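## Task

Take the yellow sponge that sits on the desk and set it on the top surface of the low shelf below the RETURNS sign. The robot must not tip over or finish leaning, or the task fails. The sponge has to stay there without the robot supporting it.

## Robot and tools

ROBOT. A Hello Robot Stretch 3 with one arm. A two-wheel base (0.33 m long, 0.34 m wide) carries a mast with a lift. A telescoping arm on the lift reaches out to the robot's right, ending in a wrist (yaw, pitch, roll) and a two-finger gripper. The arm cannot shift the gripper forward or back; drive the base for that. The base never moves sideways. Turns in place pivot midway between the drive wheels, 0.05 m behind the front edge. Stowed (arm in, wrist folded), the robot sweeps a 0.28 m radius when turning; an unfolded, level gripper reaches past that.

FRAMES. Base frame: origin on the floor between the drive wheels, x forward, y left, z up. The odometry frame is the base frame at the start of the scene. hand_pose is reported in the base frame, at the point where closed fingertips meet; with all wrist joints at 0 its x points up, y toward the mast, z rearward. Fingertip pads are 0.04 m round.

execute_actions. One argument, actions: a list performed in order. An empty list only reports the state. Each result carries one image per camera, always head_camera, nav_camera, wrist_camera, taken when the call ends. If any action is malformed or any number is out of range, the entire call is rejected and ongoing motion continues. Each action may have:
- robot: a command object, a list of up to 8 commands and {"pause_s": s} items (s at most 15) run one after another, or {"stop": true} to brake everything and clear the queue.
- steps: 1 to 450 control steps at 30 per second (default 1). {"steps": n} alone simply waits.
- until: ends the action early once all listed conditions hold.
A command object has:
- base: exactly one of translate_m (metres, a relative offset measured from where the base stands when that command begins, forward positive, magnitude at most 1) or rotate_rad (radians, relative, counter-clockwise/left positive, magnitude at most 3.2).
- joints: absolute targets by name; unnamed joints keep their goals. lift_m 0 to 1.1 (arm height). arm_m 0 to 0.52 (extension). wrist_yaw_rad -1.345 to 4.42 (0 along the arm, positive swings toward the front, 3.0 is folded over the base). wrist_pitch_rad -1.57 to 0.451 (0 level, negative tips fingertips down). wrist_roll_rad -2.911 to 2.911 (0 fingers side by side). gripper_m -0.089 to 0.179 (bigger is wider; real gap is about 0.007 less when nearly shut, 0.025 less when fully open, zero under 0.007). head_pan_rad -3.953 to 1.73 (0 forward, positive left, -1.57 faces along the arm). head_tilt_rad -1.53 to 0.419 (negative looks down). Both head cameras follow the head joints.
- contact_limits: {"arm_m": effort in %, 1 to 100}; the arm halts with contact_stop when its effort reaches that level (negative sense when retracting). It applies until arm_m's next command; values above the maximum are clipped.
Base and joint motions start together and keep going across later actions. A new command acts immediately and discards the rest of any older queue; very close new goals may overshoot and return.
until: {"robot": {...}} with fields such as lift_m, lift_m_goal, lift_m_status (same for each joint), base_status, translate_m, rotate_rad, x, y, heading, refusals, queue, queue_left. Numbers take [op, value] with op "=", "!=", "<", "<=", ">", ">=", compared at printed precision (three decimals; base translate/rotate four). Statuses take a word or ["!=", "moving"]. {"robot": {"status": "ended"}} waits until nothing is moving and no queue is running (true at once if the first command is refused). {"any": {"status": "ended"}} fires when any one motion or the queue ends.

zoom_image: camera (head_camera, nav_camera or wrist_camera) and region [x0, y0, x1, y1] in pixels from the top-left, at most 504 by 504. Image sizes: head 896x504, nav 672x504, wrist 644x364.

finished_scene: {"scene": n} with the current scene number; it cannot be reversed, and the result states success and gives the next task. Let all motion end first, since anything still moving is braked afterwards.

RESULTS. base_status shows progress and goal in brackets (from wheel turns). joint_goals, joint_status and measured_speeds per joint. Status words: moving, done, off_target (resting away from goal, possibly still pushing), contact_stop (joint went slack), time_out, stopped, not_commanded, torque_fault (wrist servo off about 10 s, goals refused). The refusals/queue/queue_left line, and lines starting refused:, dropped:, replaced: (actions and commands counted from 0). robot.on_its_own appears when the robot changed a goal, a joint is slack or off, a motor rests outside its normal effort, or base_tilt drifts 3 degrees or more. lidar_m: 12 distances, 30-degree sectors counter-clockwise from straight ahead (4th left, 7th behind, 10th right), plane 0.17 m high, 0.15 to 12 m, "-" for nothing. wrist_depth_mm and head_depth_mm: 7x7 median depths. base_odometry, turned_by_wheels, turned_by_imu, base_tilt (degrees, forward/right positive, a few degrees of fixed bias). motor_effort in % with peak in brackets; noisy.

SPEED. Full base speed (0.30 m/s, 1.9 rad/s) only with lift_m under 0.30, arm_m under 0.03 and wrist_yaw_rad over 2.54; otherwise 0.10 m/s and 0.63 rad/s.

GRIPPING. Close to a gripper_m below the object's width to hold it; to let go, open at least 0.02 beyond where the pads made contact. Neither the reading nor done proves a grasp; check images. Over-squeezing trips a stall guard and the object may slip; send a new value to grip again.

COLLISIONS AND BALANCE. Fold or unfold the wrist only with lift_m 0.32 to 0.95, wrist_pitch_rad -0.4, roll near 0; folded, the lift may go down to 0.25. With yaw below -0.4, keep pitch at -0.5 or lower. Pushing on something rigid with the gripper above about 0.45 m can tip the robot, more so after a contact_stop or with raised limits. Do not drive while the gripper holds, hooks or presses something fixed. If the base snags, reverse the last move in small steps; if tilted, free the gripper and lower lift_m to about 0.2. Avoid drops, slams, hard pushes and long wrist strain. Loose objects may occasionally be nudged by outside forces.

Each tool is called after "Request:" as name([rows], argument=value, ...), one row to a line, values as JSON.

## Session

Request:
execute_actions(actions=[])

Scene clock: 0.00 s.
robot.base_odometry: x=+0.000 y=+0.000 heading=+0.000 (m, m, rad; robot's odometry frame)
robot.turned_by_wheels: +0.000 (rad since the last result)
robot.turned_by_imu: +0.000 (rad since the last result)
robot.base_tilt: forward=-1.7 right=+0.0 (deg)
robot.lidar_m: 0.72 1.59 1.60 1.03 0.92 0.89 0.81 1.67 1.39 0.76 0.64 0.64
robot.head_depth_mm: 627 629 631 634 636 639 641 / 675 678 679 682 685 688 691 / 729 732 734 737 742 743 748 / 793 797 800 806 808 810 815 / 2007 2041 2073 2094 2067 2117 2036 / 1869 1901 1910 1944 1969 2008 1998 / 1715 1734 1753 1781 1802 1820 1842
robot.base_status: not_commanded
robot.joint_positions: lift_m=+0.539 arm_m=-0.001 wrist_yaw_rad=+2.934 wrist_pitch_rad=-0.423 wrist_roll_rad=-0.001 gripper_m=+0.037 head_pan_rad=+0.010 head_tilt_rad=+0.009
robot.joint_goals: lift_m=+0.539 arm_m=-0.001 wrist_yaw_rad=+2.934 wrist_pitch_rad=-0.423 wrist_roll_rad=-0.001 gripper_m=+0.037 head_pan_rad=+0.010 head_tilt_rad=+0.009
robot.joint_status: lift_m=not_commanded arm_m=not_commanded wrist_yaw_rad=not_commanded wrist_pitch_rad=not_commanded wrist_roll_rad=not_commanded gripper_m=not_commanded head_pan_rad=not_commanded head_tilt_rad=not_commanded
robot.measured_speeds: translate_m=+0.000 rotate_rad=+0.000 lift_m=+0.000 arm_m=+0.000 wrist_yaw_rad=+0.000 wrist_pitch_rad=+0.000 wrist_roll_rad=+0.000 head_pan_rad=+0.000 head_tilt_rad=+0.000
robot: refusals=0 queue=idle queue_left=0
robot.motor_effort: left_wheel=+0 right_wheel=+0 lift_m=+39 arm_m=+0 wrist_yaw_rad=+0 wrist_pitch_rad=+5 wrist_roll_rad=+0 gripper_m=+0 head_pan_rad=-1 head_tilt_rad=+2 (%)
robot.hand_pose: x=+0.0248 y=+0.0746 z=+0.5502 quat_wxyz=(+0.219, +0.702, +0.077, +0.673) (m; robot's base frame)
robot.wrist_depth_mm: - - - - - - - / 896 - - - - - - / 658 - - - - - - / 687 - - - - - - / 925 906 - - - 973 966 / 809 817 - 835 - 819 808 / 727 752 - 719 699 714 694
pictures: head_camera (sideways: a quarter turn clockwise sets it upright), nav_camera (sideways: a quarter turn counterclockwise sets it upright), wrist_camera
Images, in order (width x height): head_camera 896x504, nav_camera 672x504, wrist_camera 644x364.

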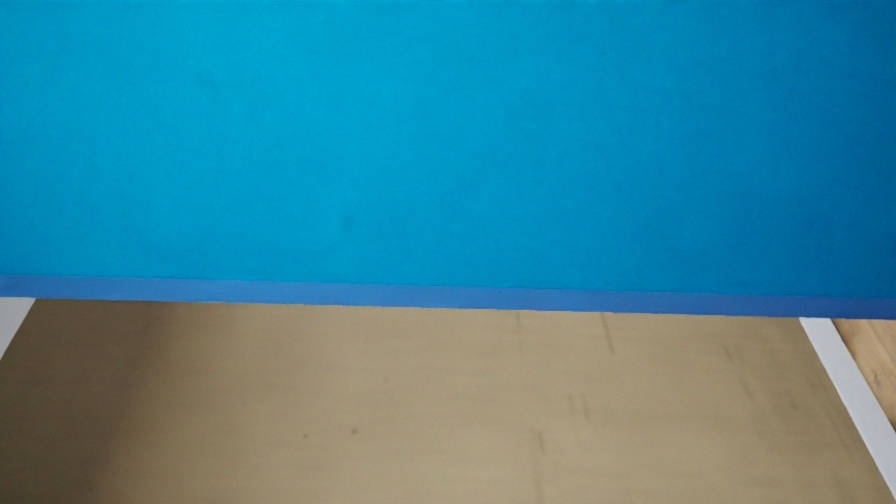

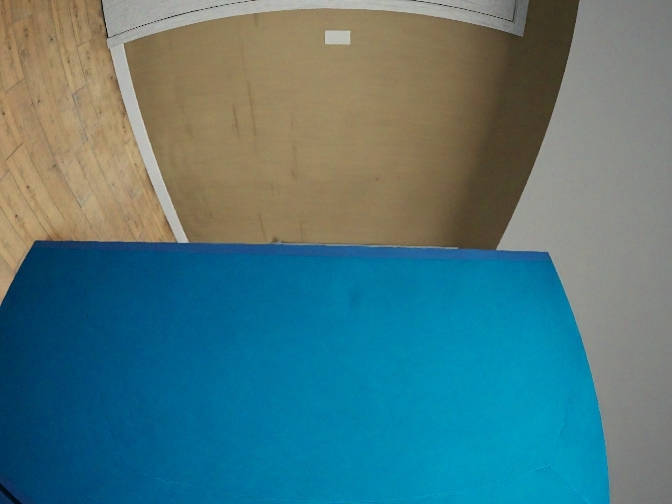

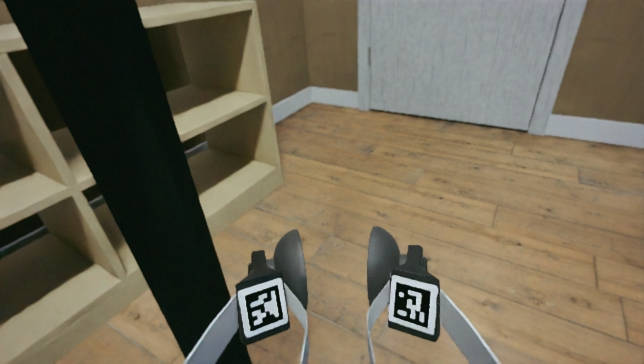

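Request:
execute_actions([
  {"robot":{"joints":{"head_pan_rad":-2.3,"head_tilt_rad":-0.5,"lift_m":0.27}},"steps":450,"until":{"robot":{"status":"ended"}}},
])

Request:
execute_actions([
  {"robot":{"joints":{"head_pan_rad":-3.7}},"steps":450,"until":{"robot":{"status":"ended"}}},
])

Scene clock: 5.63 s.
robot.base_odometry: x=+0.000 y=+0.000 heading=+0.000 (m, m, rad; robot's odometry frame)
robot.turned_by_wheels: +0.000 (rad since the last result)
robot.turned_by_imu: -0.001 (rad since the last result)
robot.base_tilt: forward=-1.7 right=+0.2 (deg)
robot.lidar_m: 0.72 1.59 1.60 1.03 0.92 0.89 0.81 1.66 1.39 0.76 0.64 0.64
robot.head_depth_mm: 1849 2001 1593 2323 1924 1577 1331 / 1839 2018 1682 2204 1915 1566 1327 / 1851 2018 1663 2289 1904 1553 1317 / 1847 2007 1653 2368 1918 1552 1314 / 1846 1998 1626 2334 1881 1554 1307 / 1846 1979 1612 2231 1882 1542 1303 / 1830 1962 1827 2115 1876 1533 1303
robot.base_status: not_commanded
robot.joint_positions: lift_m=+0.270 arm_m=-0.001 wrist_yaw_rad=+2.934 wrist_pitch_rad=-0.424 wrist_roll_rad=-0.001 gripper_m=+0.037 head_pan_rad=-2.293 head_tilt_rad=-0.493
robot.joint_goals: lift_m=+0.270 arm_m=-0.001 wrist_yaw_rad=+2.934 wrist_pitch_rad=-0.424 wrist_roll_rad=-0.001 gripper_m=+0.037 head_pan_rad=-2.300 head_tilt_rad=-0.500
robot.joint_status: lift_m=done arm_m=not_commanded wrist_yaw_rad=not_commanded wrist_pitch_rad=not_commanded wrist_roll_rad=not_commanded gripper_m=not_commanded head_pan_rad=done head_tilt_rad=done
robot.measured_speeds: translate_m=+0.000 rotate_rad=+0.000 lift_m=+0.000 arm_m=+0.000 wrist_yaw_rad=+0.000 wrist_pitch_rad=+0.000 wrist_roll_rad=+0.000 head_pan_rad=+0.000 head_tilt_rad=+0.000
robot: refusals=0 queue=done queue_left=0
robot.motor_effort: left_wheel=+0(0) right_wheel=+0(1) lift_m=+35(38) arm_m=+0(0) wrist_yaw_rad=+0(0) wrist_pitch_rad=+6(5) wrist_roll_rad=+0(0) gripper_m=+0(0) head_pan_rad=-4(52) head_tilt_rad=-2(24) (%)
robot.hand_pose: x=+0.0248 y=+0.0745 z=+0.2815 quat_wxyz=(+0.220, +0.702, +0.077, +0.673) (m; robot's base frame)
robot.wrist_depth_mm: - - - - - - - / 910 - - - - - - / 660 - - - 998 935 909 / 673 - 817 746 741 706 706 / 649 617 633 617 617 584 558 / 540 529 - 530 - 492 474 / 476 - - - 414 423 409
pictures: head_camera (sideways: a quarter turn clockwise sets it upright), nav_camera (sideways: a quarter turn counterclockwise sets it upright), wrist_camera
camera_calibration (this result's frames):
head_camera: T_world_to_cam=[[0.331499, 0.394682, -0.856933, 1.13167], [0.749829, -0.661471, -0.0145907, 0.0178351], [-0.572595, -0.637716, -0.515221, 0.634307], [0, 0, 0, 1]] pos_world=[-0.0253187, -0.0303433, 1.29683]
nav_camera: T_world_to_cam=[[-0.31547, -0.382282, 0.868527, -1.08439], [-0.739998, 0.672066, 0.0270248, 0.0244273], [-0.594039, -0.634183, -0.494904, 0.607995], [0, 0, 0, 1]] pos_world=[0.0371563, -0.0453798, 1.24206]
wrist_camera: T_world_to_cam=[[0.982851, -0.173771, -0.0616986, 0.0167686], [-0.144613, -0.518761, -0.842599, 0.320197], [0.114413, 0.837072, -0.534995, 0.250323], [0, 0, 0, 1]] pos_world=[0.00118347, -0.0405188, 0.404754]
Images, in order (width x height): head_camera 896x504, nav_camera 672x504, wrist_camera 644x364.

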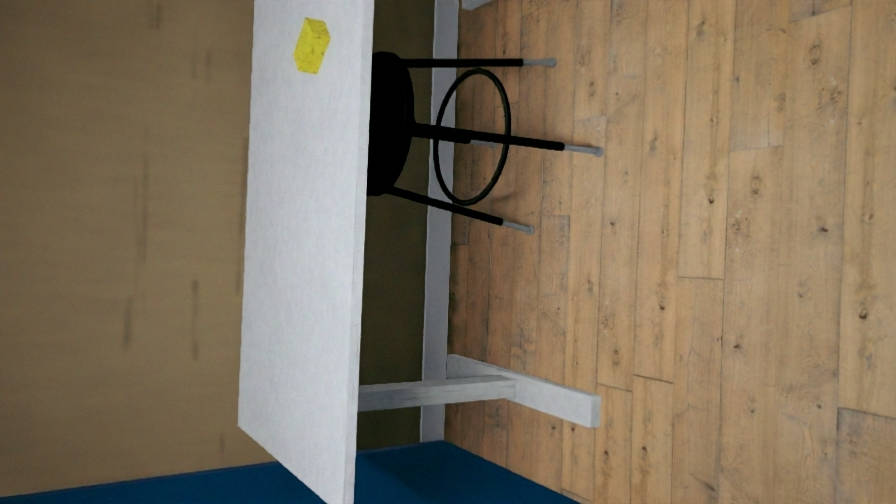

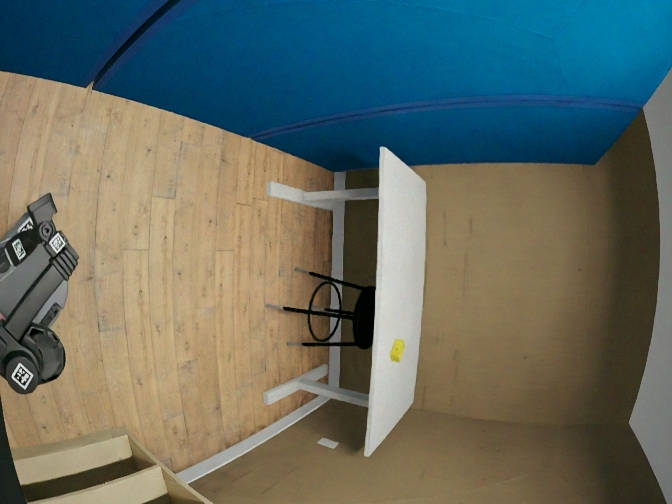

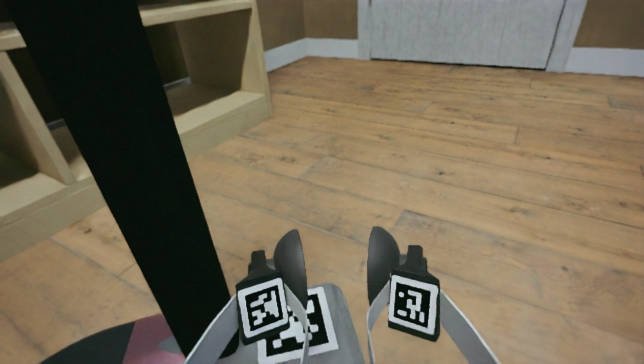

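Scene clock: 6.90 s.
robot.base_odometry: x=+0.000 y=+0.000 heading=+0.000 (m, m, rad; robot's odometry frame)
robot.turned_by_wheels: +0.000 (rad since the last result)
robot.turned_by_imu: +0.000 (rad since the last result)
robot.base_tilt: forward=-1.6 right=+0.2 (deg)
robot.lidar_m: 0.72 1.59 1.60 1.03 0.92 0.89 0.81 1.67 1.39 0.76 0.64 0.64
robot.head_depth_mm: 899 975 1065 1174 1022 938 - / 913 994 1084 1185 1017 1123 1175 / 929 1008 1103 1212 1010 1117 1216 / 946 1027 1133 1218 1012 1144 1233 / 962 1046 1154 1243 1040 1168 1255 / 976 1067 1176 1256 1035 1197 1252 / 993 1088 1201 1339 1433 1422 1272
robot.base_status: not_commanded
robot.joint_positions: lift_m=+0.270 arm_m=-0.001 wrist_yaw_rad=+2.934 wrist_pitch_rad=-0.424 wrist_roll_rad=-0.001 gripper_m=+0.037 head_pan_rad=-3.693 head_tilt_rad=-0.494
robot.joint_goals: lift_m=+0.270 arm_m=-0.001 wrist_yaw_rad=+2.934 wrist_pitch_rad=-0.424 wrist_roll_rad=-0.001 gripper_m=+0.037 head_pan_rad=-3.700 head_tilt_rad=-0.500
robot.joint_status: lift_m=done arm_m=not_commanded wrist_yaw_rad=not_commanded wrist_pitch_rad=not_commanded wrist_roll_rad=not_commanded gripper_m=not_commanded head_pan_rad=done head_tilt_rad=done
robot.measured_speeds: translate_m=+0.000 rotate_rad=+0.000 lift_m=+0.000 arm_m=+0.000 wrist_yaw_rad=+0.000 wrist_pitch_rad=+0.000 wrist_roll_rad=+0.000 head_pan_rad=+0.000 head_tilt_rad=+0.000
robot: refusals=0 queue=done queue_left=0
robot.motor_effort: left_wheel=+0(0) right_wheel=+1(1) lift_m=+35(35) arm_m=+0(0) wrist_yaw_rad=+0(0) wrist_pitch_rad=+6(5) wrist_roll_rad=-1(0) gripper_m=+0(0) head_pan_rad=-5(51) head_tilt_rad=-2(2) (%)
robot.hand_pose: x=+0.0248 y=+0.0745 z=+0.2815 quat_wxyz=(+0.220, +0.702, +0.077, +0.673) (m; robot's base frame)
robot.wrist_depth_mm: - - - - - - - / 908 - - - - - - / 637 - - - 987 972 886 / 679 - 805 775 739 713 692 / 639 635 621 626 613 591 579 / 536 532 - 532 - 490 478 / 479 - - - 416 412 413
pictures: head_camera (sideways: a quarter turn clockwise sets it upright), nav_camera (sideways: a quarter turn counterclockwise sets it upright), wrist_camera
camera_calibration (this result's frames):
head_camera: T_world_to_cam=[[0.445392, -0.259624, -0.856867, 1.13089], [-0.524349, -0.851379, -0.0145908, 0.0256078], [-0.72573, 0.455796, -0.515331, 0.635384], [0, 0, 0, 1]] pos_world=[-0.0291429, 0.0258018, 1.29683]
nav_camera: T_world_to_cam=[[-0.430448, 0.245937, 0.868464, -1.08361], [0.53646, 0.843493, 0.0270268, 0.0166384], [-0.725896, 0.47753, -0.495015, 0.608943], [0, 0, 0, 1]] pos_world=[-0.0333322, -0.0383238, 1.24206]
wrist_camera: T_world_to_cam=[[0.982851, -0.173771, -0.0616985, 0.0167686], [-0.144613, -0.518761, -0.842599, 0.320197], [0.114412, 0.837072, -0.534995, 0.250323], [0, 0, 0, 1]] pos_world=[0.00118342, -0.0405187, 0.404754]
Images, in order (width x height): head_camera 896x504, nav_camera 672x504, wrist_camera 644x364.

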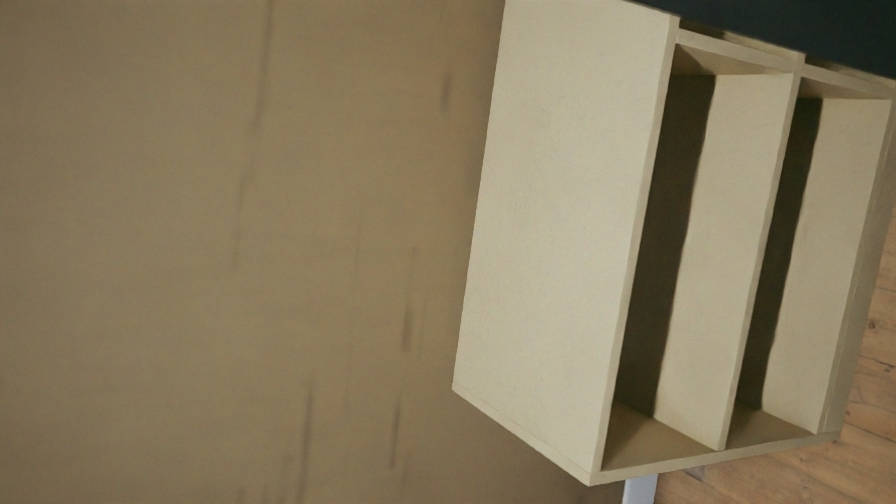

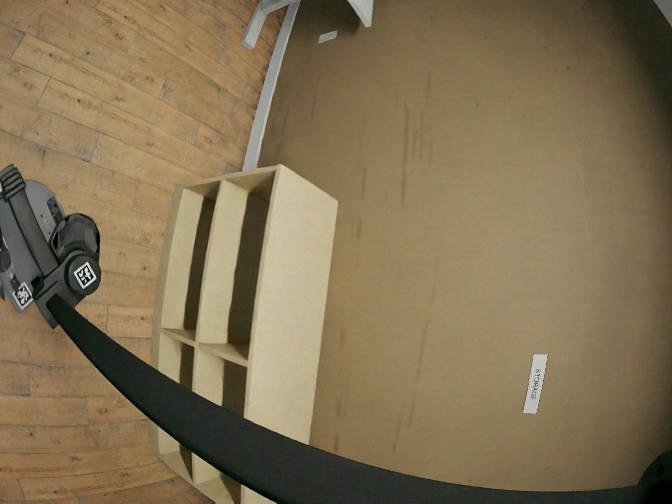

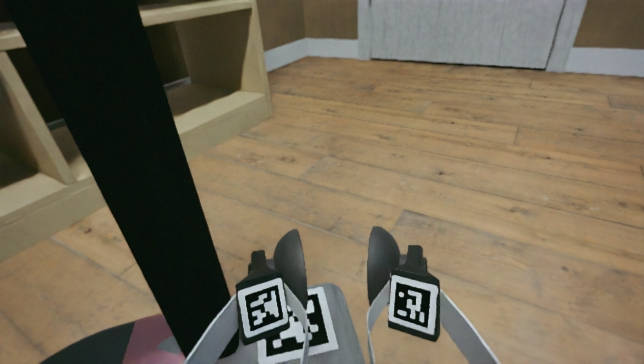

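Request:
execute_actions([
  {"robot":[{"base":{"rotate_rad":-2.55},"joints":{"head_pan_rad":-1.6,"head_tilt_rad":-0.7}},{"base":{"translate_m":0.85}},{"base":{"rotate_rad":1.6}},{"joints":{"lift_m":0.92}}],"steps":450,"until":{"robot":{"status":"ended"}}},
  {"robot":{"joints":{"lift_m":0.92,"wrist_yaw_rad":0,"gripper_m":0.17}},"steps":450,"until":{"robot":{"status":"ended"}}},
])

Scene clock: 28.07 s.
robot.base_odometry: x=-0.705 y=-0.474 heading=-0.950 (m, m, rad; robot's odometry frame)
robot.turned_by_wheels: -0.950 (rad since the last result)
robot.turned_by_imu: -0.949 (rad since the last result)
robot.base_tilt: forward=-1.7 right=+0.1 (deg)
robot.lidar_m: 0.83 0.83 1.01 2.42 1.11 0.64 0.89 0.90 1.06 0.61 0.85 0.94
robot.head_depth_mm: 1284 1381 1049 844 - - - / 1251 1339 1038 841 - - - / 1221 1308 1033 844 - - - / 1196 1294 1028 856 - - - / 1169 1267 1024 828 1056 1301 1190 / 1145 1233 1019 823 1294 1345 1189 / 1119 1219 1011 819 741 1337 1184
robot.base_status: done (rotate_rad +1.5999 of +1.6000)
robot.joint_positions: lift_m=+0.920 arm_m=-0.001 wrist_yaw_rad=+0.002 wrist_pitch_rad=-0.424 wrist_roll_rad=-0.001 gripper_m=+0.170 head_pan_rad=-1.607 head_tilt_rad=-0.692
robot.joint_goals: lift_m=+0.920 arm_m=-0.001 wrist_yaw_rad=+0.000 wrist_pitch_rad=-0.424 wrist_roll_rad=-0.001 gripper_m=+0.170 head_pan_rad=-1.600 head_tilt_rad=-0.700
robot.joint_status: lift_m=done arm_m=not_commanded wrist_yaw_rad=done wrist_pitch_rad=not_commanded wrist_roll_rad=not_commanded gripper_m=done head_pan_rad=done head_tilt_rad=done
robot.measured_speeds: translate_m=+0.000 rotate_rad=+0.000 lift_m=+0.000 arm_m=+0.000 wrist_yaw_rad=+0.000 wrist_pitch_rad=+0.000 wrist_roll_rad=+0.000 head_pan_rad=+0.000 head_tilt_rad=+0.000
robot: refusals=0 queue=done queue_left=0
robot.motor_effort: left_wheel=-3(14) right_wheel=+4(12) lift_m=+43(44) arm_m=-1(1) wrist_yaw_rad=-2(3) wrist_pitch_rad=+6(6) wrist_roll_rad=+0(0) gripper_m=+0(99) head_pan_rad=+4(52) head_tilt_rad=-3(18) (%)
robot.hand_pose: x=-0.0210 y=-0.3681 z=+0.9311 quat_wxyz=(+0.692, +0.150, -0.690, -0.148) (m; robot's base frame)
robot.wrist_depth_mm: 884 948 964 - - - 845 / 972 - - - - - 858 / 952 913 864 842 806 765 761 / 717 688 642 621 600 585 574 / 544 532 513 502 491 482 481 / 444 448 426 430 438 - 890 / 390 - - - - - -
pictures: head_camera (sideways: a quarter turn clockwise sets it upright), nav_camera (sideways: a quarter turn counterclockwise sets it upright), wrist_camera
camera_calibration (this result's frames):
head_camera: T_world_to_cam=[[0.0121345, 0.673948, -0.738679, 0.979455], [0.999322, -0.0338544, -0.0144716, 0.0161545], [-0.0347607, -0.738003, -0.673902, 0.837457], [0, 0, 0, 1]] pos_world=[0.00108192, -0.0415091, 1.2881]
nav_camera: T_world_to_cam=[[-0.00768448, -0.65687, 0.753965, -0.936911], [-0.998526, 0.0455507, 0.0295077, 0.0227793], [-0.0537264, -0.752627, -0.656252, 0.814607], [0, 0, 0, 1]] pos_world=[0.0593119, -0.00337129, 1.24031]
wrist_camera: T_world_to_cam=[[-0.997503, -0.0343425, -0.0617101, 0.0346508], [0.0336, 0.53779, -0.842409, 1.02388], [0.0621175, -0.842379, -0.535293, 0.354587], [0, 0, 0, 1]] pos_world=[-0.0218641, -0.250743, 1.05447]
Images, in order (width x height): head_camera 896x504, nav_camera 672x504, wrist_camera 644x364.

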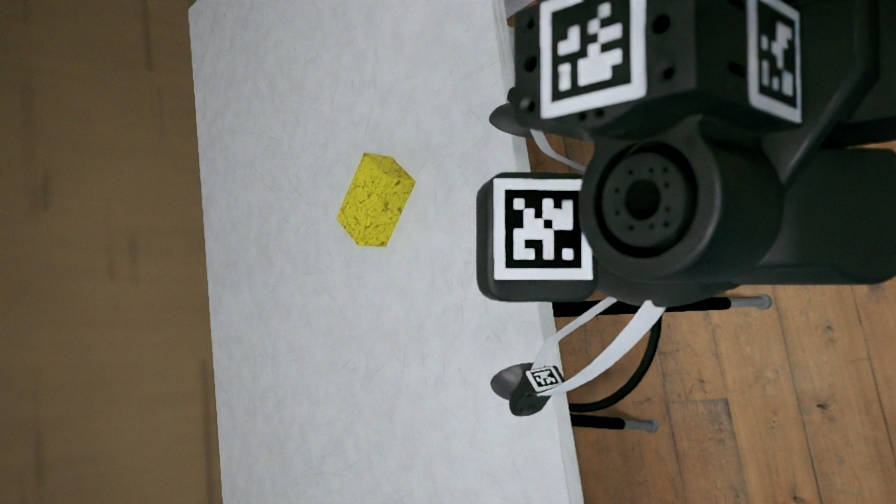

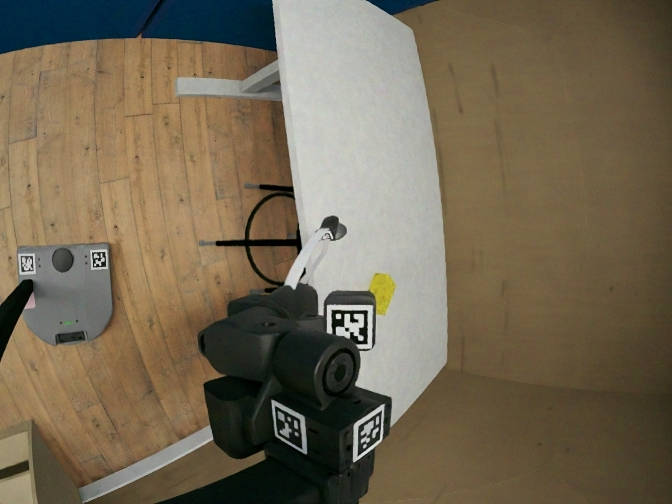

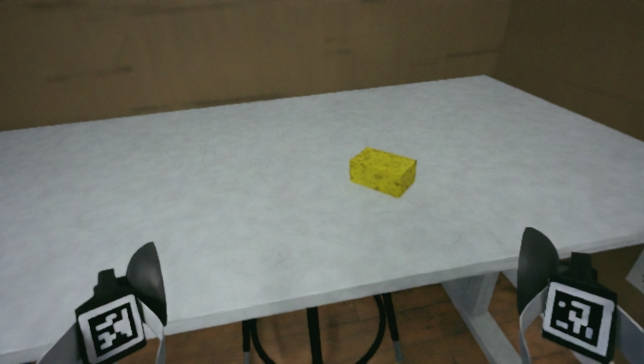

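Request:
execute_actions([
  {"robot":{"base":{"translate_m":0.035},"joints":{"lift_m":0.86,"arm_m":0.44,"wrist_yaw_rad":-0.5,"wrist_pitch_rad":-0.5,"gripper_m":0.179}},"steps":450,"until":{"robot":{"status":"ended"}}},
])

Scene clock: 37.07 s.
robot.base_odometry: x=-0.685 y=-0.503 heading=-0.950 (m, m, rad; robot's odometry frame)
robot.turned_by_wheels: +0.000 (rad since the last result)
robot.turned_by_imu: -0.001 (rad since the last result)
robot.base_tilt: forward=-1.7 right=+0.2 (deg)
robot.lidar_m: 0.80 0.80 0.96 2.43 1.13 0.68 0.90 0.94 1.08 0.61 0.84 0.89
robot.head_depth_mm: 1276 1375 1085 - - - 1205 / 1245 1351 - 814 1547 1361 1201 / 1217 1303 909 834 1483 1360 1197 / 1188 1277 960 832 1469 1305 1194 / 1163 1261 1024 826 1468 1352 1190 / 1138 1234 1017 824 1193 1348 1181 / 1114 1214 1010 819 739 1347 1186
robot.base_status: done (translate_m +0.0350 of +0.0350)
robot.joint_positions: lift_m=+0.860 arm_m=+0.440 wrist_yaw_rad=-0.499 wrist_pitch_rad=-0.514 wrist_roll_rad=-0.001 gripper_m=+0.179 head_pan_rad=-1.607 head_tilt_rad=-0.692
robot.joint_goals: lift_m=+0.860 arm_m=+0.440 wrist_yaw_rad=-0.500 wrist_pitch_rad=-0.500 wrist_roll_rad=-0.001 gripper_m=+0.179 head_pan_rad=-1.600 head_tilt_rad=-0.700
robot.joint_status: lift_m=done arm_m=done wrist_yaw_rad=done wrist_pitch_rad=done wrist_roll_rad=not_commanded gripper_m=done head_pan_rad=done head_tilt_rad=done
robot.measured_speeds: translate_m=+0.000 rotate_rad=+0.000 lift_m=+0.000 arm_m=+0.000 wrist_yaw_rad=+0.000 wrist_pitch_rad=+0.000 wrist_roll_rad=+0.000 head_pan_rad=+0.000 head_tilt_rad=+0.000
robot: refusals=0 queue=done queue_left=0
robot.motor_effort: left_wheel=-4(5) right_wheel=+3(9) lift_m=+35(43) arm_m=+5(6) wrist_yaw_rad=-2(2) wrist_pitch_rad=+5(4) wrist_roll_rad=-1(1) gripper_m=+0(54) head_pan_rad=+4(4) head_tilt_rad=-4(4) (%)
robot.hand_pose: x=-0.1226 y=-0.7702 z=+0.8520 quat_wxyz=(+0.619, +0.006, -0.707, -0.343) (m; robot's base frame)
robot.wrist_depth_mm: 500 574 658 820 843 678 570 / 528 597 719 753 683 676 598 / 563 583 554 541 523 507 482 / 466 462 445 434 422 409 404 / 389 379 365 356 353 345 336 / 324 328 313 304 302 295 294 / 289 273 269 221 218 257 -
pictures: head_camera (sideways: a quarter turn clockwise sets it upright), nav_camera (sideways: a quarter turn counterclockwise sets it upright), wrist_camera
camera_calibration (this result's frames):
head_camera: T_world_to_cam=[[0.0121345, 0.673948, -0.738679, 0.979455], [0.999322, -0.0338546, -0.0144716, 0.0161545], [-0.0347608, -0.738003, -0.673902, 0.837457], [0, 0, 0, 1]] pos_world=[0.00108192, -0.0415091, 1.2881]
nav_camera: T_world_to_cam=[[-0.00768455, -0.65687, 0.753965, -0.936911], [-0.998526, 0.0455509, 0.0295077, 0.0227793], [-0.0537264, -0.752627, -0.656252, 0.814607], [0, 0, 0, 1]] pos_world=[0.0593119, -0.0033713, 1.24031]
wrist_camera: T_world_to_cam=[[-0.888661, 0.454032, -0.0643193, 0.306313], [0.322738, 0.519615, -0.791101, 1.15459], [-0.325763, -0.723779, -0.608295, 0.0857359], [0, 0, 0, 1]] pos_world=[-0.0724917, -0.676964, 0.985252]
Images, in order (width x height): head_camera 896x504, nav_camera 672x504, wrist_camera 644x364.

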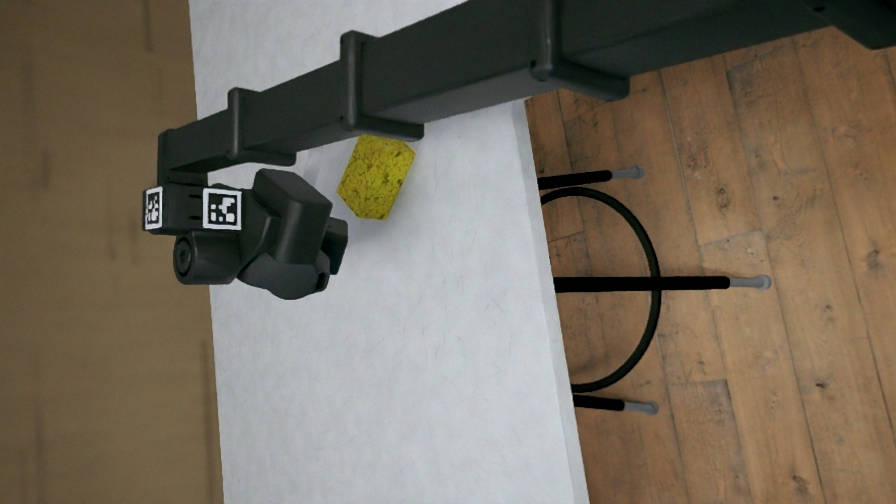

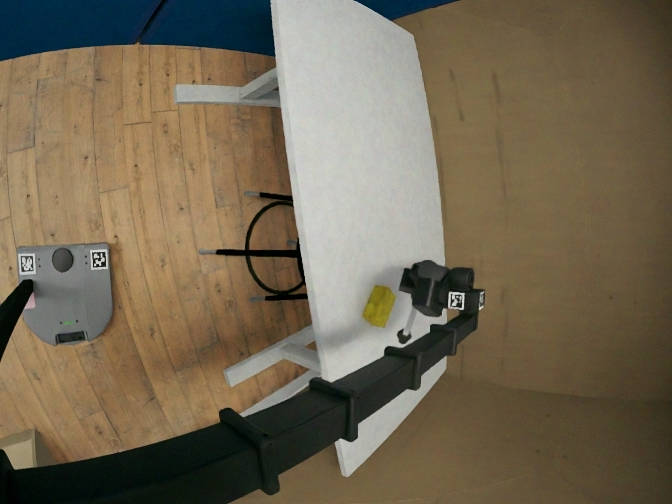

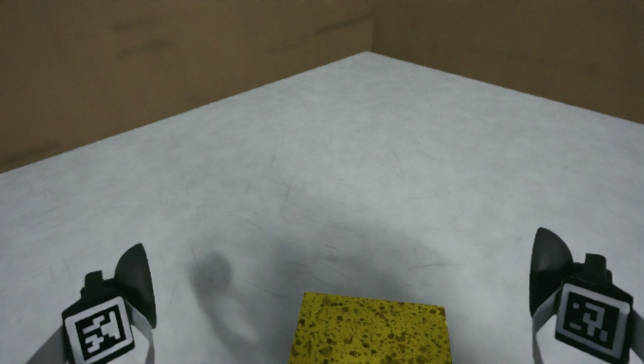

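Request:
execute_actions([
  {"robot":{"base":{"translate_m":-0.017},"joints":{"lift_m":0.755,"arm_m":0.45}},"steps":450,"until":{"robot":{"status":"ended"}}},
])

Request:
execute_actions([
  {"robot":[{"joints":{"gripper_m":0.04}},{"joints":{"lift_m":0.82}}],"steps":450,"until":{"robot":{"status":"ended"}}},
])

Scene clock: 41.13 s.
robot.base_odometry: x=-0.695 y=-0.489 heading=-0.950 (m, m, rad; robot's odometry frame)
robot.turned_by_wheels: +0.000 (rad since the last result)
robot.turned_by_imu: +0.000 (rad since the last result)
robot.base_tilt: forward=-1.7 right=+0.4 (deg)
robot.lidar_m: 0.81 0.81 0.97 2.42 1.12 0.66 0.90 0.92 1.07 0.61 0.84 0.91
robot.head_depth_mm: 1277 1374 1044 844 1514 - - / 1250 1339 1058 864 - - 1190 / 1221 1300 - 811 1517 1358 1196 / 1193 1287 - 809 1505 1352 1194 / 1167 1263 1022 825 1471 1330 1187 / 1137 1239 1017 823 1245 1347 1184 / 1116 1212 1011 818 739 1342 1184
robot.base_status: done (translate_m -0.0170 of -0.0170)
robot.joint_positions: lift_m=+0.755 arm_m=+0.450 wrist_yaw_rad=-0.499 wrist_pitch_rad=-0.514 wrist_roll_rad=-0.001 gripper_m=+0.179 head_pan_rad=-1.607 head_tilt_rad=-0.692
robot.joint_goals: lift_m=+0.755 arm_m=+0.450 wrist_yaw_rad=-0.500 wrist_pitch_rad=-0.500 wrist_roll_rad=-0.001 gripper_m=+0.179 head_pan_rad=-1.600 head_tilt_rad=-0.700
robot.joint_status: lift_m=done arm_m=done wrist_yaw_rad=done wrist_pitch_rad=done wrist_roll_rad=not_commanded gripper_m=done head_pan_rad=done head_tilt_rad=done
robot.measured_speeds: translate_m=+0.000 rotate_rad=+0.000 lift_m=+0.000 arm_m=+0.000 wrist_yaw_rad=+0.000 wrist_pitch_rad=+0.000 wrist_roll_rad=+0.000 head_pan_rad=+0.000 head_tilt_rad=+0.000
robot: refusals=0 queue=done queue_left=0
robot.motor_effort: left_wheel=-3(7) right_wheel=+4(5) lift_m=+35(34) arm_m=+4(5) wrist_yaw_rad=-1(1) wrist_pitch_rad=+5(5) wrist_roll_rad=+0(1) gripper_m=+0(0) head_pan_rad=+5(4) head_tilt_rad=-4(3) (%)
robot.hand_pose: x=-0.1226 y=-0.7802 z=+0.7470 quat_wxyz=(+0.619, +0.006, -0.707, -0.343) (m; robot's base frame)
robot.wrist_depth_mm: 496 568 638 659 622 600 530 / 496 479 456 432 410 396 379 / 359 347 341 320 309 297 290 / 282 270 261 254 250 240 233 / 227 226 212 150 147 200 198 / 193 194 138 129 125 165 174 / - 161 154 124 115 131 -
pictures: head_camera (sideways: a quarter turn clockwise sets it upright), nav_camera (sideways: a quarter turn counterclockwise sets it upright), wrist_camera
camera_calibration (this result's frames):
head_camera: T_world_to_cam=[[0.0121343, 0.673948, -0.738679, 0.979455], [0.999322, -0.0338542, -0.0144716, 0.0161545], [-0.0347605, -0.738003, -0.673902, 0.837458], [0, 0, 0, 1]] pos_world=[0.00108193, -0.0415091, 1.2881]
nav_camera: T_world_to_cam=[[-0.00768432, -0.65687, 0.753965, -0.936911], [-0.998526, 0.0455505, 0.0295077, 0.0227793], [-0.0537262, -0.752627, -0.656252, 0.814607], [0, 0, 0, 1]] pos_world=[0.0593119, -0.00337127, 1.24031]
wrist_camera: T_world_to_cam=[[-0.888661, 0.454031, -0.0643192, 0.304101], [0.322738, 0.519615, -0.791101, 1.07673], [-0.325763, -0.723779, -0.608295, 0.0146331], [0, 0, 0, 1]] pos_world=[-0.0724917, -0.686965, 0.880262]
Images, in order (width x height): head_camera 896x504, nav_camera 672x504, wrist_camera 644x364.

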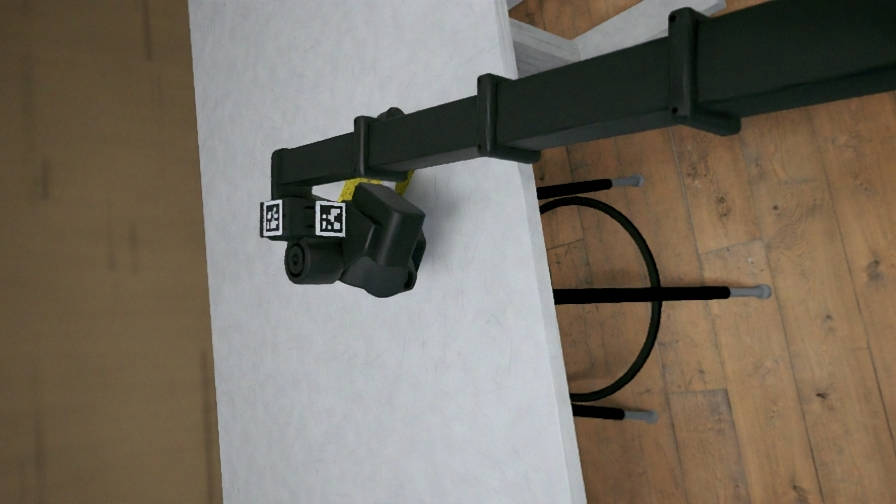

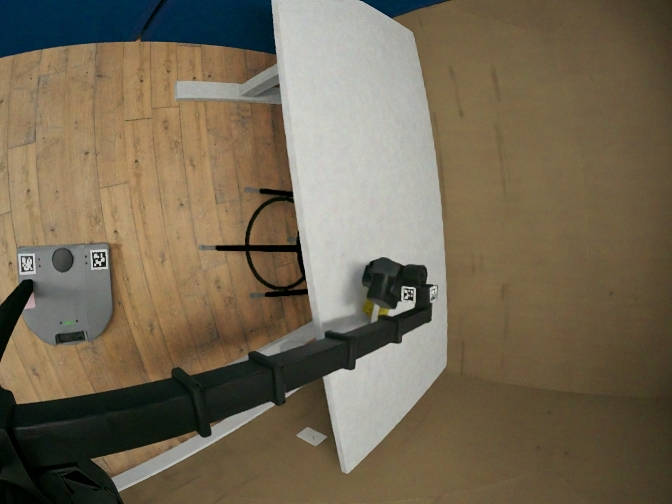

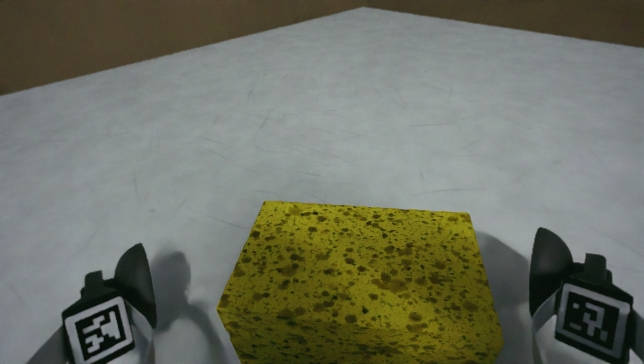

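Scene clock: 44.30 s.
robot.base_odometry: x=-0.695 y=-0.489 heading=-0.950 (m, m, rad; robot's odometry frame)
robot.turned_by_wheels: +0.000 (rad since the last result)
robot.turned_by_imu: +0.000 (rad since the last result)
robot.base_tilt: forward=-1.6 right=+0.2 (deg)
robot.lidar_m: 0.81 0.81 0.97 2.42 1.12 0.66 0.89 0.92 1.06 0.60 0.84 0.91
robot.head_depth_mm: 1280 1370 1044 852 - - - / 1246 1341 1079 - 1549 1335 1202 / 1224 1336 937 834 1515 1356 1194 / 1195 1303 - 831 1504 1353 1192 / 1164 1263 1027 824 1470 1322 1189 / 1142 1239 1017 823 1245 1345 1183 / 1121 1214 1012 819 739 1342 1186
robot.base_status: done (translate_m -0.0170 of -0.0170)
robot.joint_positions: lift_m=+0.820 arm_m=+0.450 wrist_yaw_rad=-0.500 wrist_pitch_rad=-0.514 wrist_roll_rad=-0.001 gripper_m=+0.049 head_pan_rad=-1.607 head_tilt_rad=-0.692
robot.joint_goals: lift_m=+0.820 arm_m=+0.450 wrist_yaw_rad=-0.500 wrist_pitch_rad=-0.500 wrist_roll_rad=-0.001 gripper_m=+0.047 head_pan_rad=-1.600 head_tilt_rad=-0.700
robot.joint_status: lift_m=done arm_m=done wrist_yaw_rad=done wrist_pitch_rad=done wrist_roll_rad=not_commanded gripper_m=done head_pan_rad=done head_tilt_rad=done
robot.measured_speeds: translate_m=+0.000 rotate_rad=+0.000 lift_m=+0.000 arm_m=+0.000 wrist_yaw_rad=+0.000 wrist_pitch_rad=+0.000 wrist_roll_rad=+0.000 head_pan_rad=+0.000 head_tilt_rad=+0.000
robot: refusals=0 queue=done queue_left=0
robot.on_its_own: gripper_m is held at +0.047, not at your +0.040, by its stall guard, which is still easing
robot.motor_effort: left_wheel=-3(3) right_wheel=+4(3) lift_m=+43(44) arm_m=+4(4) wrist_yaw_rad=+0(1) wrist_pitch_rad=+5(5) wrist_roll_rad=+0(0) gripper_m=-29(99) head_pan_rad=+4(4) head_tilt_rad=-3(3) (%)
robot.hand_pose: x=-0.1228 y=-0.7800 z=+0.8115 quat_wxyz=(+0.618, +0.005, -0.707, -0.344) (m; robot's base frame)
robot.wrist_depth_mm: 496 571 650 795 798 652 543 / 520 581 637 624 585 564 549 / 513 489 477 458 439 422 413 / 395 384 380 358 355 339 336 / 323 318 163 150 145 291 285 / 276 270 131 128 126 - 244 / 238 236 156 132 117 211 214
pictures: head_camera (sideways: a quarter turn clockwise sets it upright), nav_camera (sideways: a quarter turn counterclockwise sets it upright), wrist_camera
camera_calibration (this result's frames):
head_camera: T_world_to_cam=[[0.0121345, 0.673948, -0.738679, 0.979455], [0.999322, -0.0338544, -0.0144716, 0.0161545], [-0.0347607, -0.738002, -0.673902, 0.837458], [0, 0, 0, 1]] pos_world=[0.00108192, -0.0415091, 1.2881]
nav_camera: T_world_to_cam=[[-0.00768448, -0.65687, 0.753965, -0.936911], [-0.998526, 0.0455507, 0.0295077, 0.0227793], [-0.0537264, -0.752627, -0.656252, 0.814607], [0, 0, 0, 1]] pos_world=[0.0593119, -0.00337128, 1.24031]
wrist_camera: T_world_to_cam=[[-0.888027, 0.455268, -0.0643411, 0.309036], [0.323749, 0.519761, -0.790591, 1.12756], [-0.326489, -0.722897, -0.608954, 0.0551483], [0, 0, 0, 1]] pos_world=[-0.0726097, -0.68689, 0.944907]
Images, in order (width x height): head_camera 896x504, nav_camera 672x504, wrist_camera 644x364.

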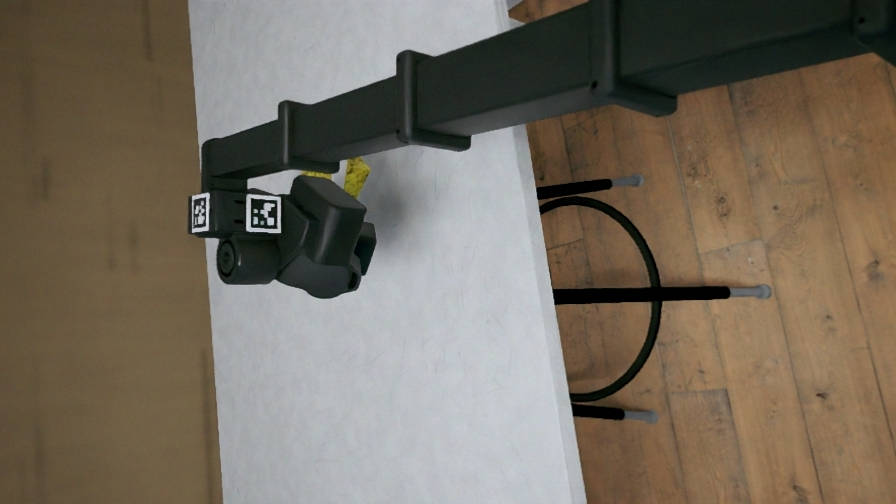

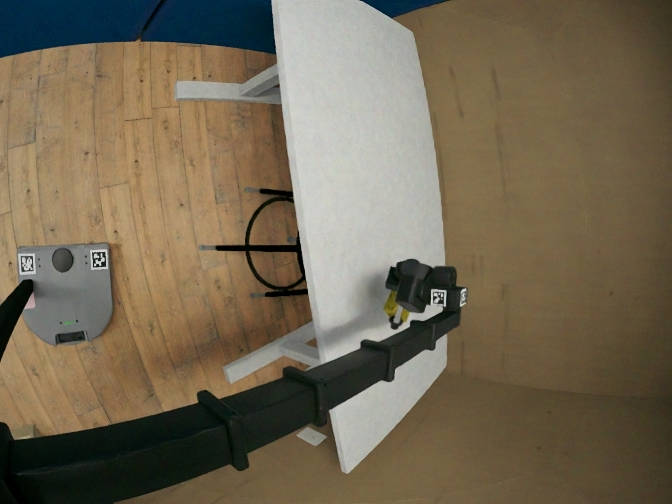

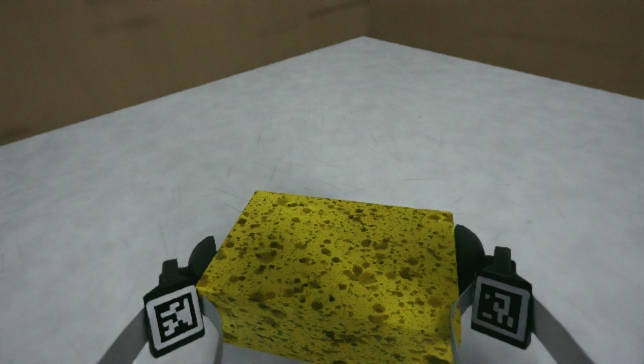

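Request:
execute_actions([
  {"robot":{"joints":{"gripper_m":0.065,"arm_m":0,"wrist_yaw_rad":2.65,"wrist_pitch_rad":-0.4,"head_pan_rad":-0.4,"head_tilt_rad":-0.5}},"steps":450,"until":{"robot":{"status":"ended"}}},
  {"robot":[{"base":{"rotate_rad":1.55},"joints":{"lift_m":0.28}},{"base":{"translate_m":1}}],"steps":450,"until":{"robot":{"status":"ended"}}},
  {"robot":[{"base":{"translate_m":1}},{"base":{"rotate_rad":-1.34}}],"steps":450,"until":{"robot":{"status":"ended"}}},
])

Scene clock: 75.00 s.
robot.base_odometry: x=+0.956 y=+0.640 heading=-0.740 (m, m, rad; robot's odometry frame)
robot.turned_by_wheels: +0.210 (rad since the last result)
robot.turned_by_imu: +0.212 (rad since the last result)
robot.base_tilt: forward=-1.6 right=+0.2 (deg)
robot.lidar_m: 1.90 0.72 0.53 0.51 0.50 0.70 1.21 1.01 1.82 1.37 0.58 0.65
robot.head_depth_mm: 596 624 654 690 729 772 863 / 683 721 763 809 864 924 997 / 3212 3272 914 982 1062 1158 1232 / 3184 3412 3326 2382 1870 1535 1299 / 3076 3203 3207 2371 1865 1529 1295 / 2980 3134 3095 2385 1847 1523 1296 / 2868 3066 3200 2360 1845 1522 1294
robot.base_status: done (rotate_rad -1.3399 of -1.3400)
robot.joint_positions: lift_m=+0.280 arm_m=+0.000 wrist_yaw_rad=+2.648 wrist_pitch_rad=-0.421 wrist_roll_rad=-0.001 gripper_m=+0.066 head_pan_rad=-0.407 head_tilt_rad=-0.506
robot.joint_goals: lift_m=+0.280 arm_m=+0.000 wrist_yaw_rad=+2.650 wrist_pitch_rad=-0.400 wrist_roll_rad=-0.001 gripper_m=+0.065 head_pan_rad=-0.400 head_tilt_rad=-0.500
robot.joint_status: lift_m=done arm_m=done wrist_yaw_rad=done wrist_pitch_rad=done wrist_roll_rad=not_commanded gripper_m=done head_pan_rad=done head_tilt_rad=done
robot.measured_speeds: translate_m=+0.000 rotate_rad=+0.000 lift_m=+0.000 arm_m=+0.000 wrist_yaw_rad=+0.000 wrist_pitch_rad=+0.000 wrist_roll_rad=+0.000 head_pan_rad=+0.000 head_tilt_rad=+0.000
robot: refusals=0 queue=done queue_left=0
robot.motor_effort: left_wheel=+3(12) right_wheel=-4(10) lift_m=+35(43) arm_m=-4(6) wrist_yaw_rad=+1(2) wrist_pitch_rad=+8(8) wrist_roll_rad=-1(0) gripper_m=-23(31) head_pan_rad=+5(48) head_tilt_rad=+2(14) (%)
robot.hand_pose: x=+0.0848 y=+0.0521 z=+0.2921 quat_wxyz=(+0.312, +0.706, -0.025, +0.635) (m; robot's base frame)
robot.wrist_depth_mm: 423 461 518 580 673 793 989 / 447 496 557 629 724 891 - / 471 517 587 688 807 891 924 / 478 555 615 713 766 737 703 / 516 595 161 150 145 600 580 / - 549 133 129 125 - 490 / - - 146 132 117 421 430
pictures: head_camera (sideways: a quarter turn clockwise sets it upright), nav_camera (sideways: a quarter turn counterclockwise sets it upright), wrist_camera
camera_calibration (this result's frames):
head_camera: T_world_to_cam=[[-0.48795, 0.197144, -0.850317, 1.12804], [0.396335, 0.91799, -0.0146003, 0.0200037], [0.777704, -0.344134, -0.526068, 0.640184], [0, 0, 0, 1]] pos_world=[0.0446245, -0.0204405, 1.29626]
nav_camera: T_world_to_cam=[[0.471329, -0.185807, 0.862163, -1.08089], [-0.409309, -0.91199, 0.027217, 0.0221604], [0.781227, -0.365719, -0.505899, 0.613912], [0, 0, 0, 1]] pos_world=[0.0389208, 0.043893, 1.24188]
wrist_camera: T_world_to_cam=[[0.893983, -0.443847, -0.0615902, -0.0239286], [-0.283866, -0.454602, -0.84425, 0.335212], [0.346719, 0.772229, -0.532399, 0.250829], [0, 0, 0, 1]] pos_world=[0.0295798, -0.0519301, 0.415071]
Images, in order (width x height): head_camera 896x504, nav_camera 672x504, wrist_camera 644x364.

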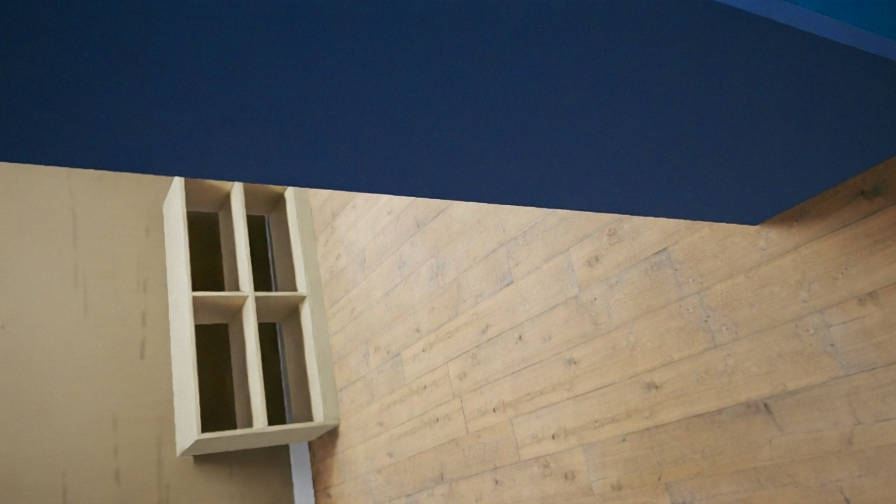

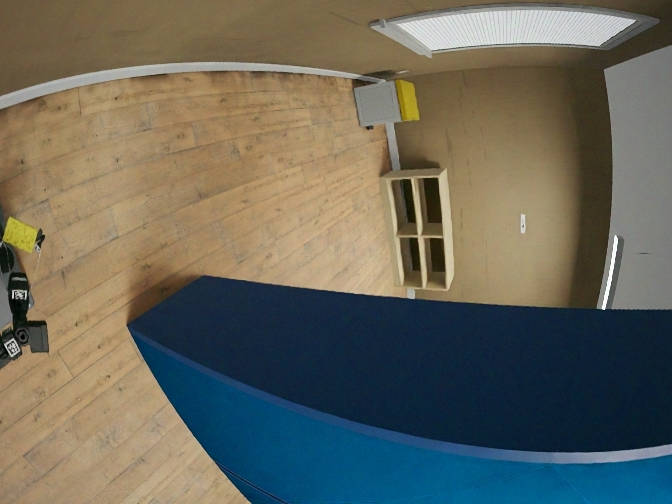

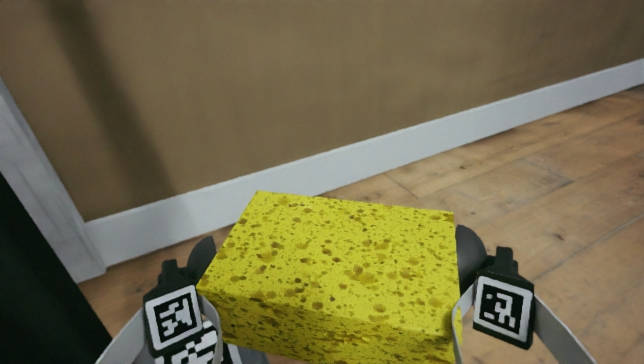

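Sign looks short, probably not RETURNS.

Request:
execute_actions([
  {"robot":[{"base":{"translate_m":1},"joints":{"head_pan_rad":-1.0,"head_tilt_rad":-0.3}},{"base":{"translate_m":0.4}}],"steps":450,"until":{"robot":{"status":"ended"}}},
])

Scene clock: 84.30 s.
robot.base_odometry: x=+1.990 y=-0.304 heading=-0.740 (m, m, rad; robot's odometry frame)
robot.turned_by_wheels: +0.000 (rad since the last result)
robot.turned_by_imu: +0.001 (rad since the last result)
robot.base_tilt: forward=-1.7 right=+0.2 (deg)
robot.lidar_m: 1.32 0.70 0.51 0.49 0.52 0.71 1.96 0.74 1.46 2.34 2.34 1.65
robot.head_depth_mm: 2896 3014 3164 3126 2492 1890 1529 / 3049 3230 3363 3226 2488 1882 1521 / 3216 3377 3563 3609 2452 1880 1508 / 3123 3346 3628 3563 2441 1870 1507 / 2777 2959 3132 3220 2436 1864 1503 / 2492 2616 2740 2464 2385 1850 1496 / 2255 2347 2472 2316 2259 1837 1493
robot.base_status: done (translate_m +0.4000 of +0.4000)
robot.joint_positions: lift_m=+0.280 arm_m=+0.000 wrist_yaw_rad=+2.648 wrist_pitch_rad=-0.421 wrist_roll_rad=-0.001 gripper_m=+0.066 head_pan_rad=-0.993 head_tilt_rad=-0.309
robot.joint_goals: lift_m=+0.280 arm_m=+0.000 wrist_yaw_rad=+2.650 wrist_pitch_rad=-0.400 wrist_roll_rad=-0.001 gripper_m=+0.065 head_pan_rad=-1.000 head_tilt_rad=-0.300
robot.joint_status: lift_m=done arm_m=done wrist_yaw_rad=done wrist_pitch_rad=done wrist_roll_rad=not_commanded gripper_m=done head_pan_rad=done head_tilt_rad=done
robot.measured_speeds: translate_m=+0.000 rotate_rad=+0.000 lift_m=+0.000 arm_m=+0.000 wrist_yaw_rad=+0.000 wrist_pitch_rad=+0.000 wrist_roll_rad=+0.000 head_pan_rad=+0.000 head_tilt_rad=+0.000
robot: refusals=0 queue=done queue_left=0
robot.motor_effort: left_wheel=+3(12) right_wheel=-3(7) lift_m=+35(36) arm_m=-4(4) wrist_yaw_rad=+1(1) wrist_pitch_rad=+8(8) wrist_roll_rad=-1(1) gripper_m=-23(23) head_pan_rad=-5(43) head_tilt_rad=+3(16) (%)
robot.hand_pose: x=+0.0848 y=+0.0521 z=+0.2922 quat_wxyz=(+0.312, +0.706, -0.025, +0.635) (m; robot's base frame)
robot.wrist_depth_mm: 416 465 510 562 641 801 907 / 437 477 539 609 709 856 - / 463 508 574 671 770 903 940 / 497 544 617 690 771 734 704 / 541 575 163 150 146 597 583 / - 571 132 129 125 - 489 / - - 147 131 117 417 422
pictures: head_camera (sideways: a quarter turn clockwise sets it upright), nav_camera (sideways: a quarter turn counterclockwise sets it upright), wrist_camera
camera_calibration (this result's frames):
head_camera: T_world_to_cam=[[-0.201095, 0.286253, -0.936814, 1.23913], [0.839436, 0.543274, -0.0141889, 0.0167689], [0.504885, -0.789248, -0.34954, 0.41214], [0, 0, 0, 1]] pos_world=[0.0270221, -0.0385327, 1.30513]
nav_camera: T_world_to_cam=[[0.192459, -0.265993, 0.944567, -1.1867], [-0.848125, -0.529264, 0.0237663, 0.029323], [0.493603, -0.805685, -0.327457, 0.383461], [0, 0, 0, 1]] pos_world=[0.0639836, 0.00881374, 1.24579]
wrist_camera: T_world_to_cam=[[0.894011, -0.443792, -0.0615891, -0.0239206], [-0.283822, -0.454586, -0.844273, 0.335225], [0.346684, 0.772269, -0.532363, 0.250819], [0, 0, 0, 1]] pos_world=[0.0295744, -0.051927, 0.415074]
Images, in order (width x height): head_camera 896x504, nav_camera 672x504, wrist_camera 644x364.

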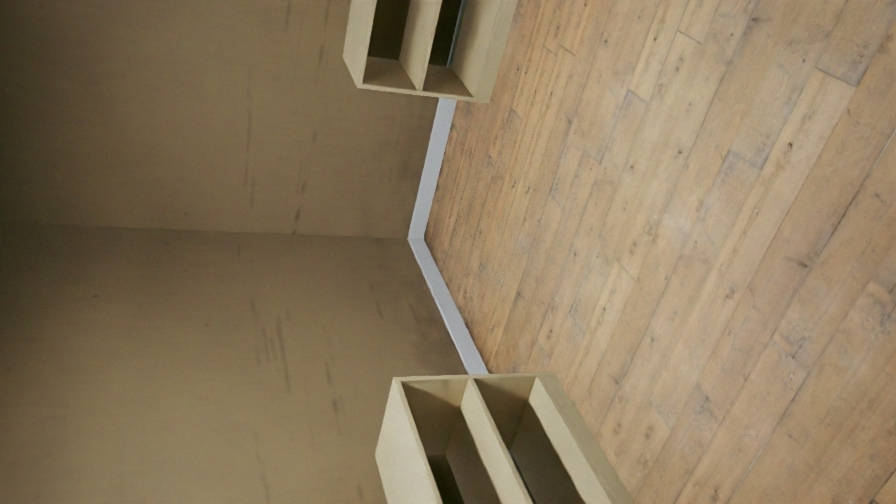

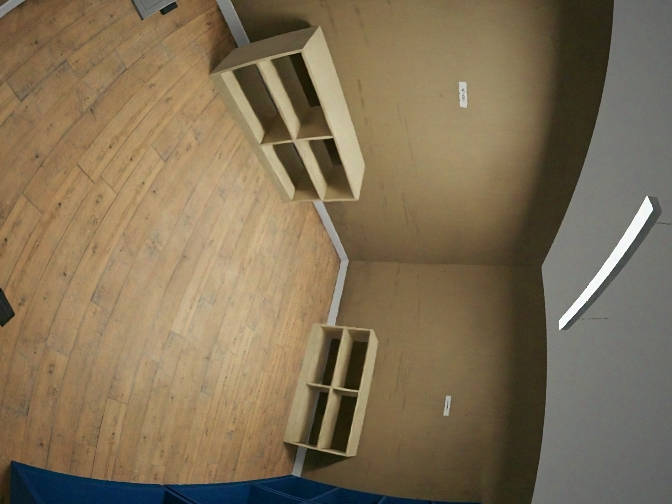

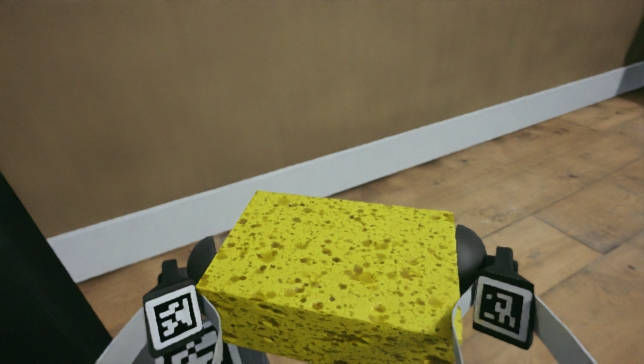

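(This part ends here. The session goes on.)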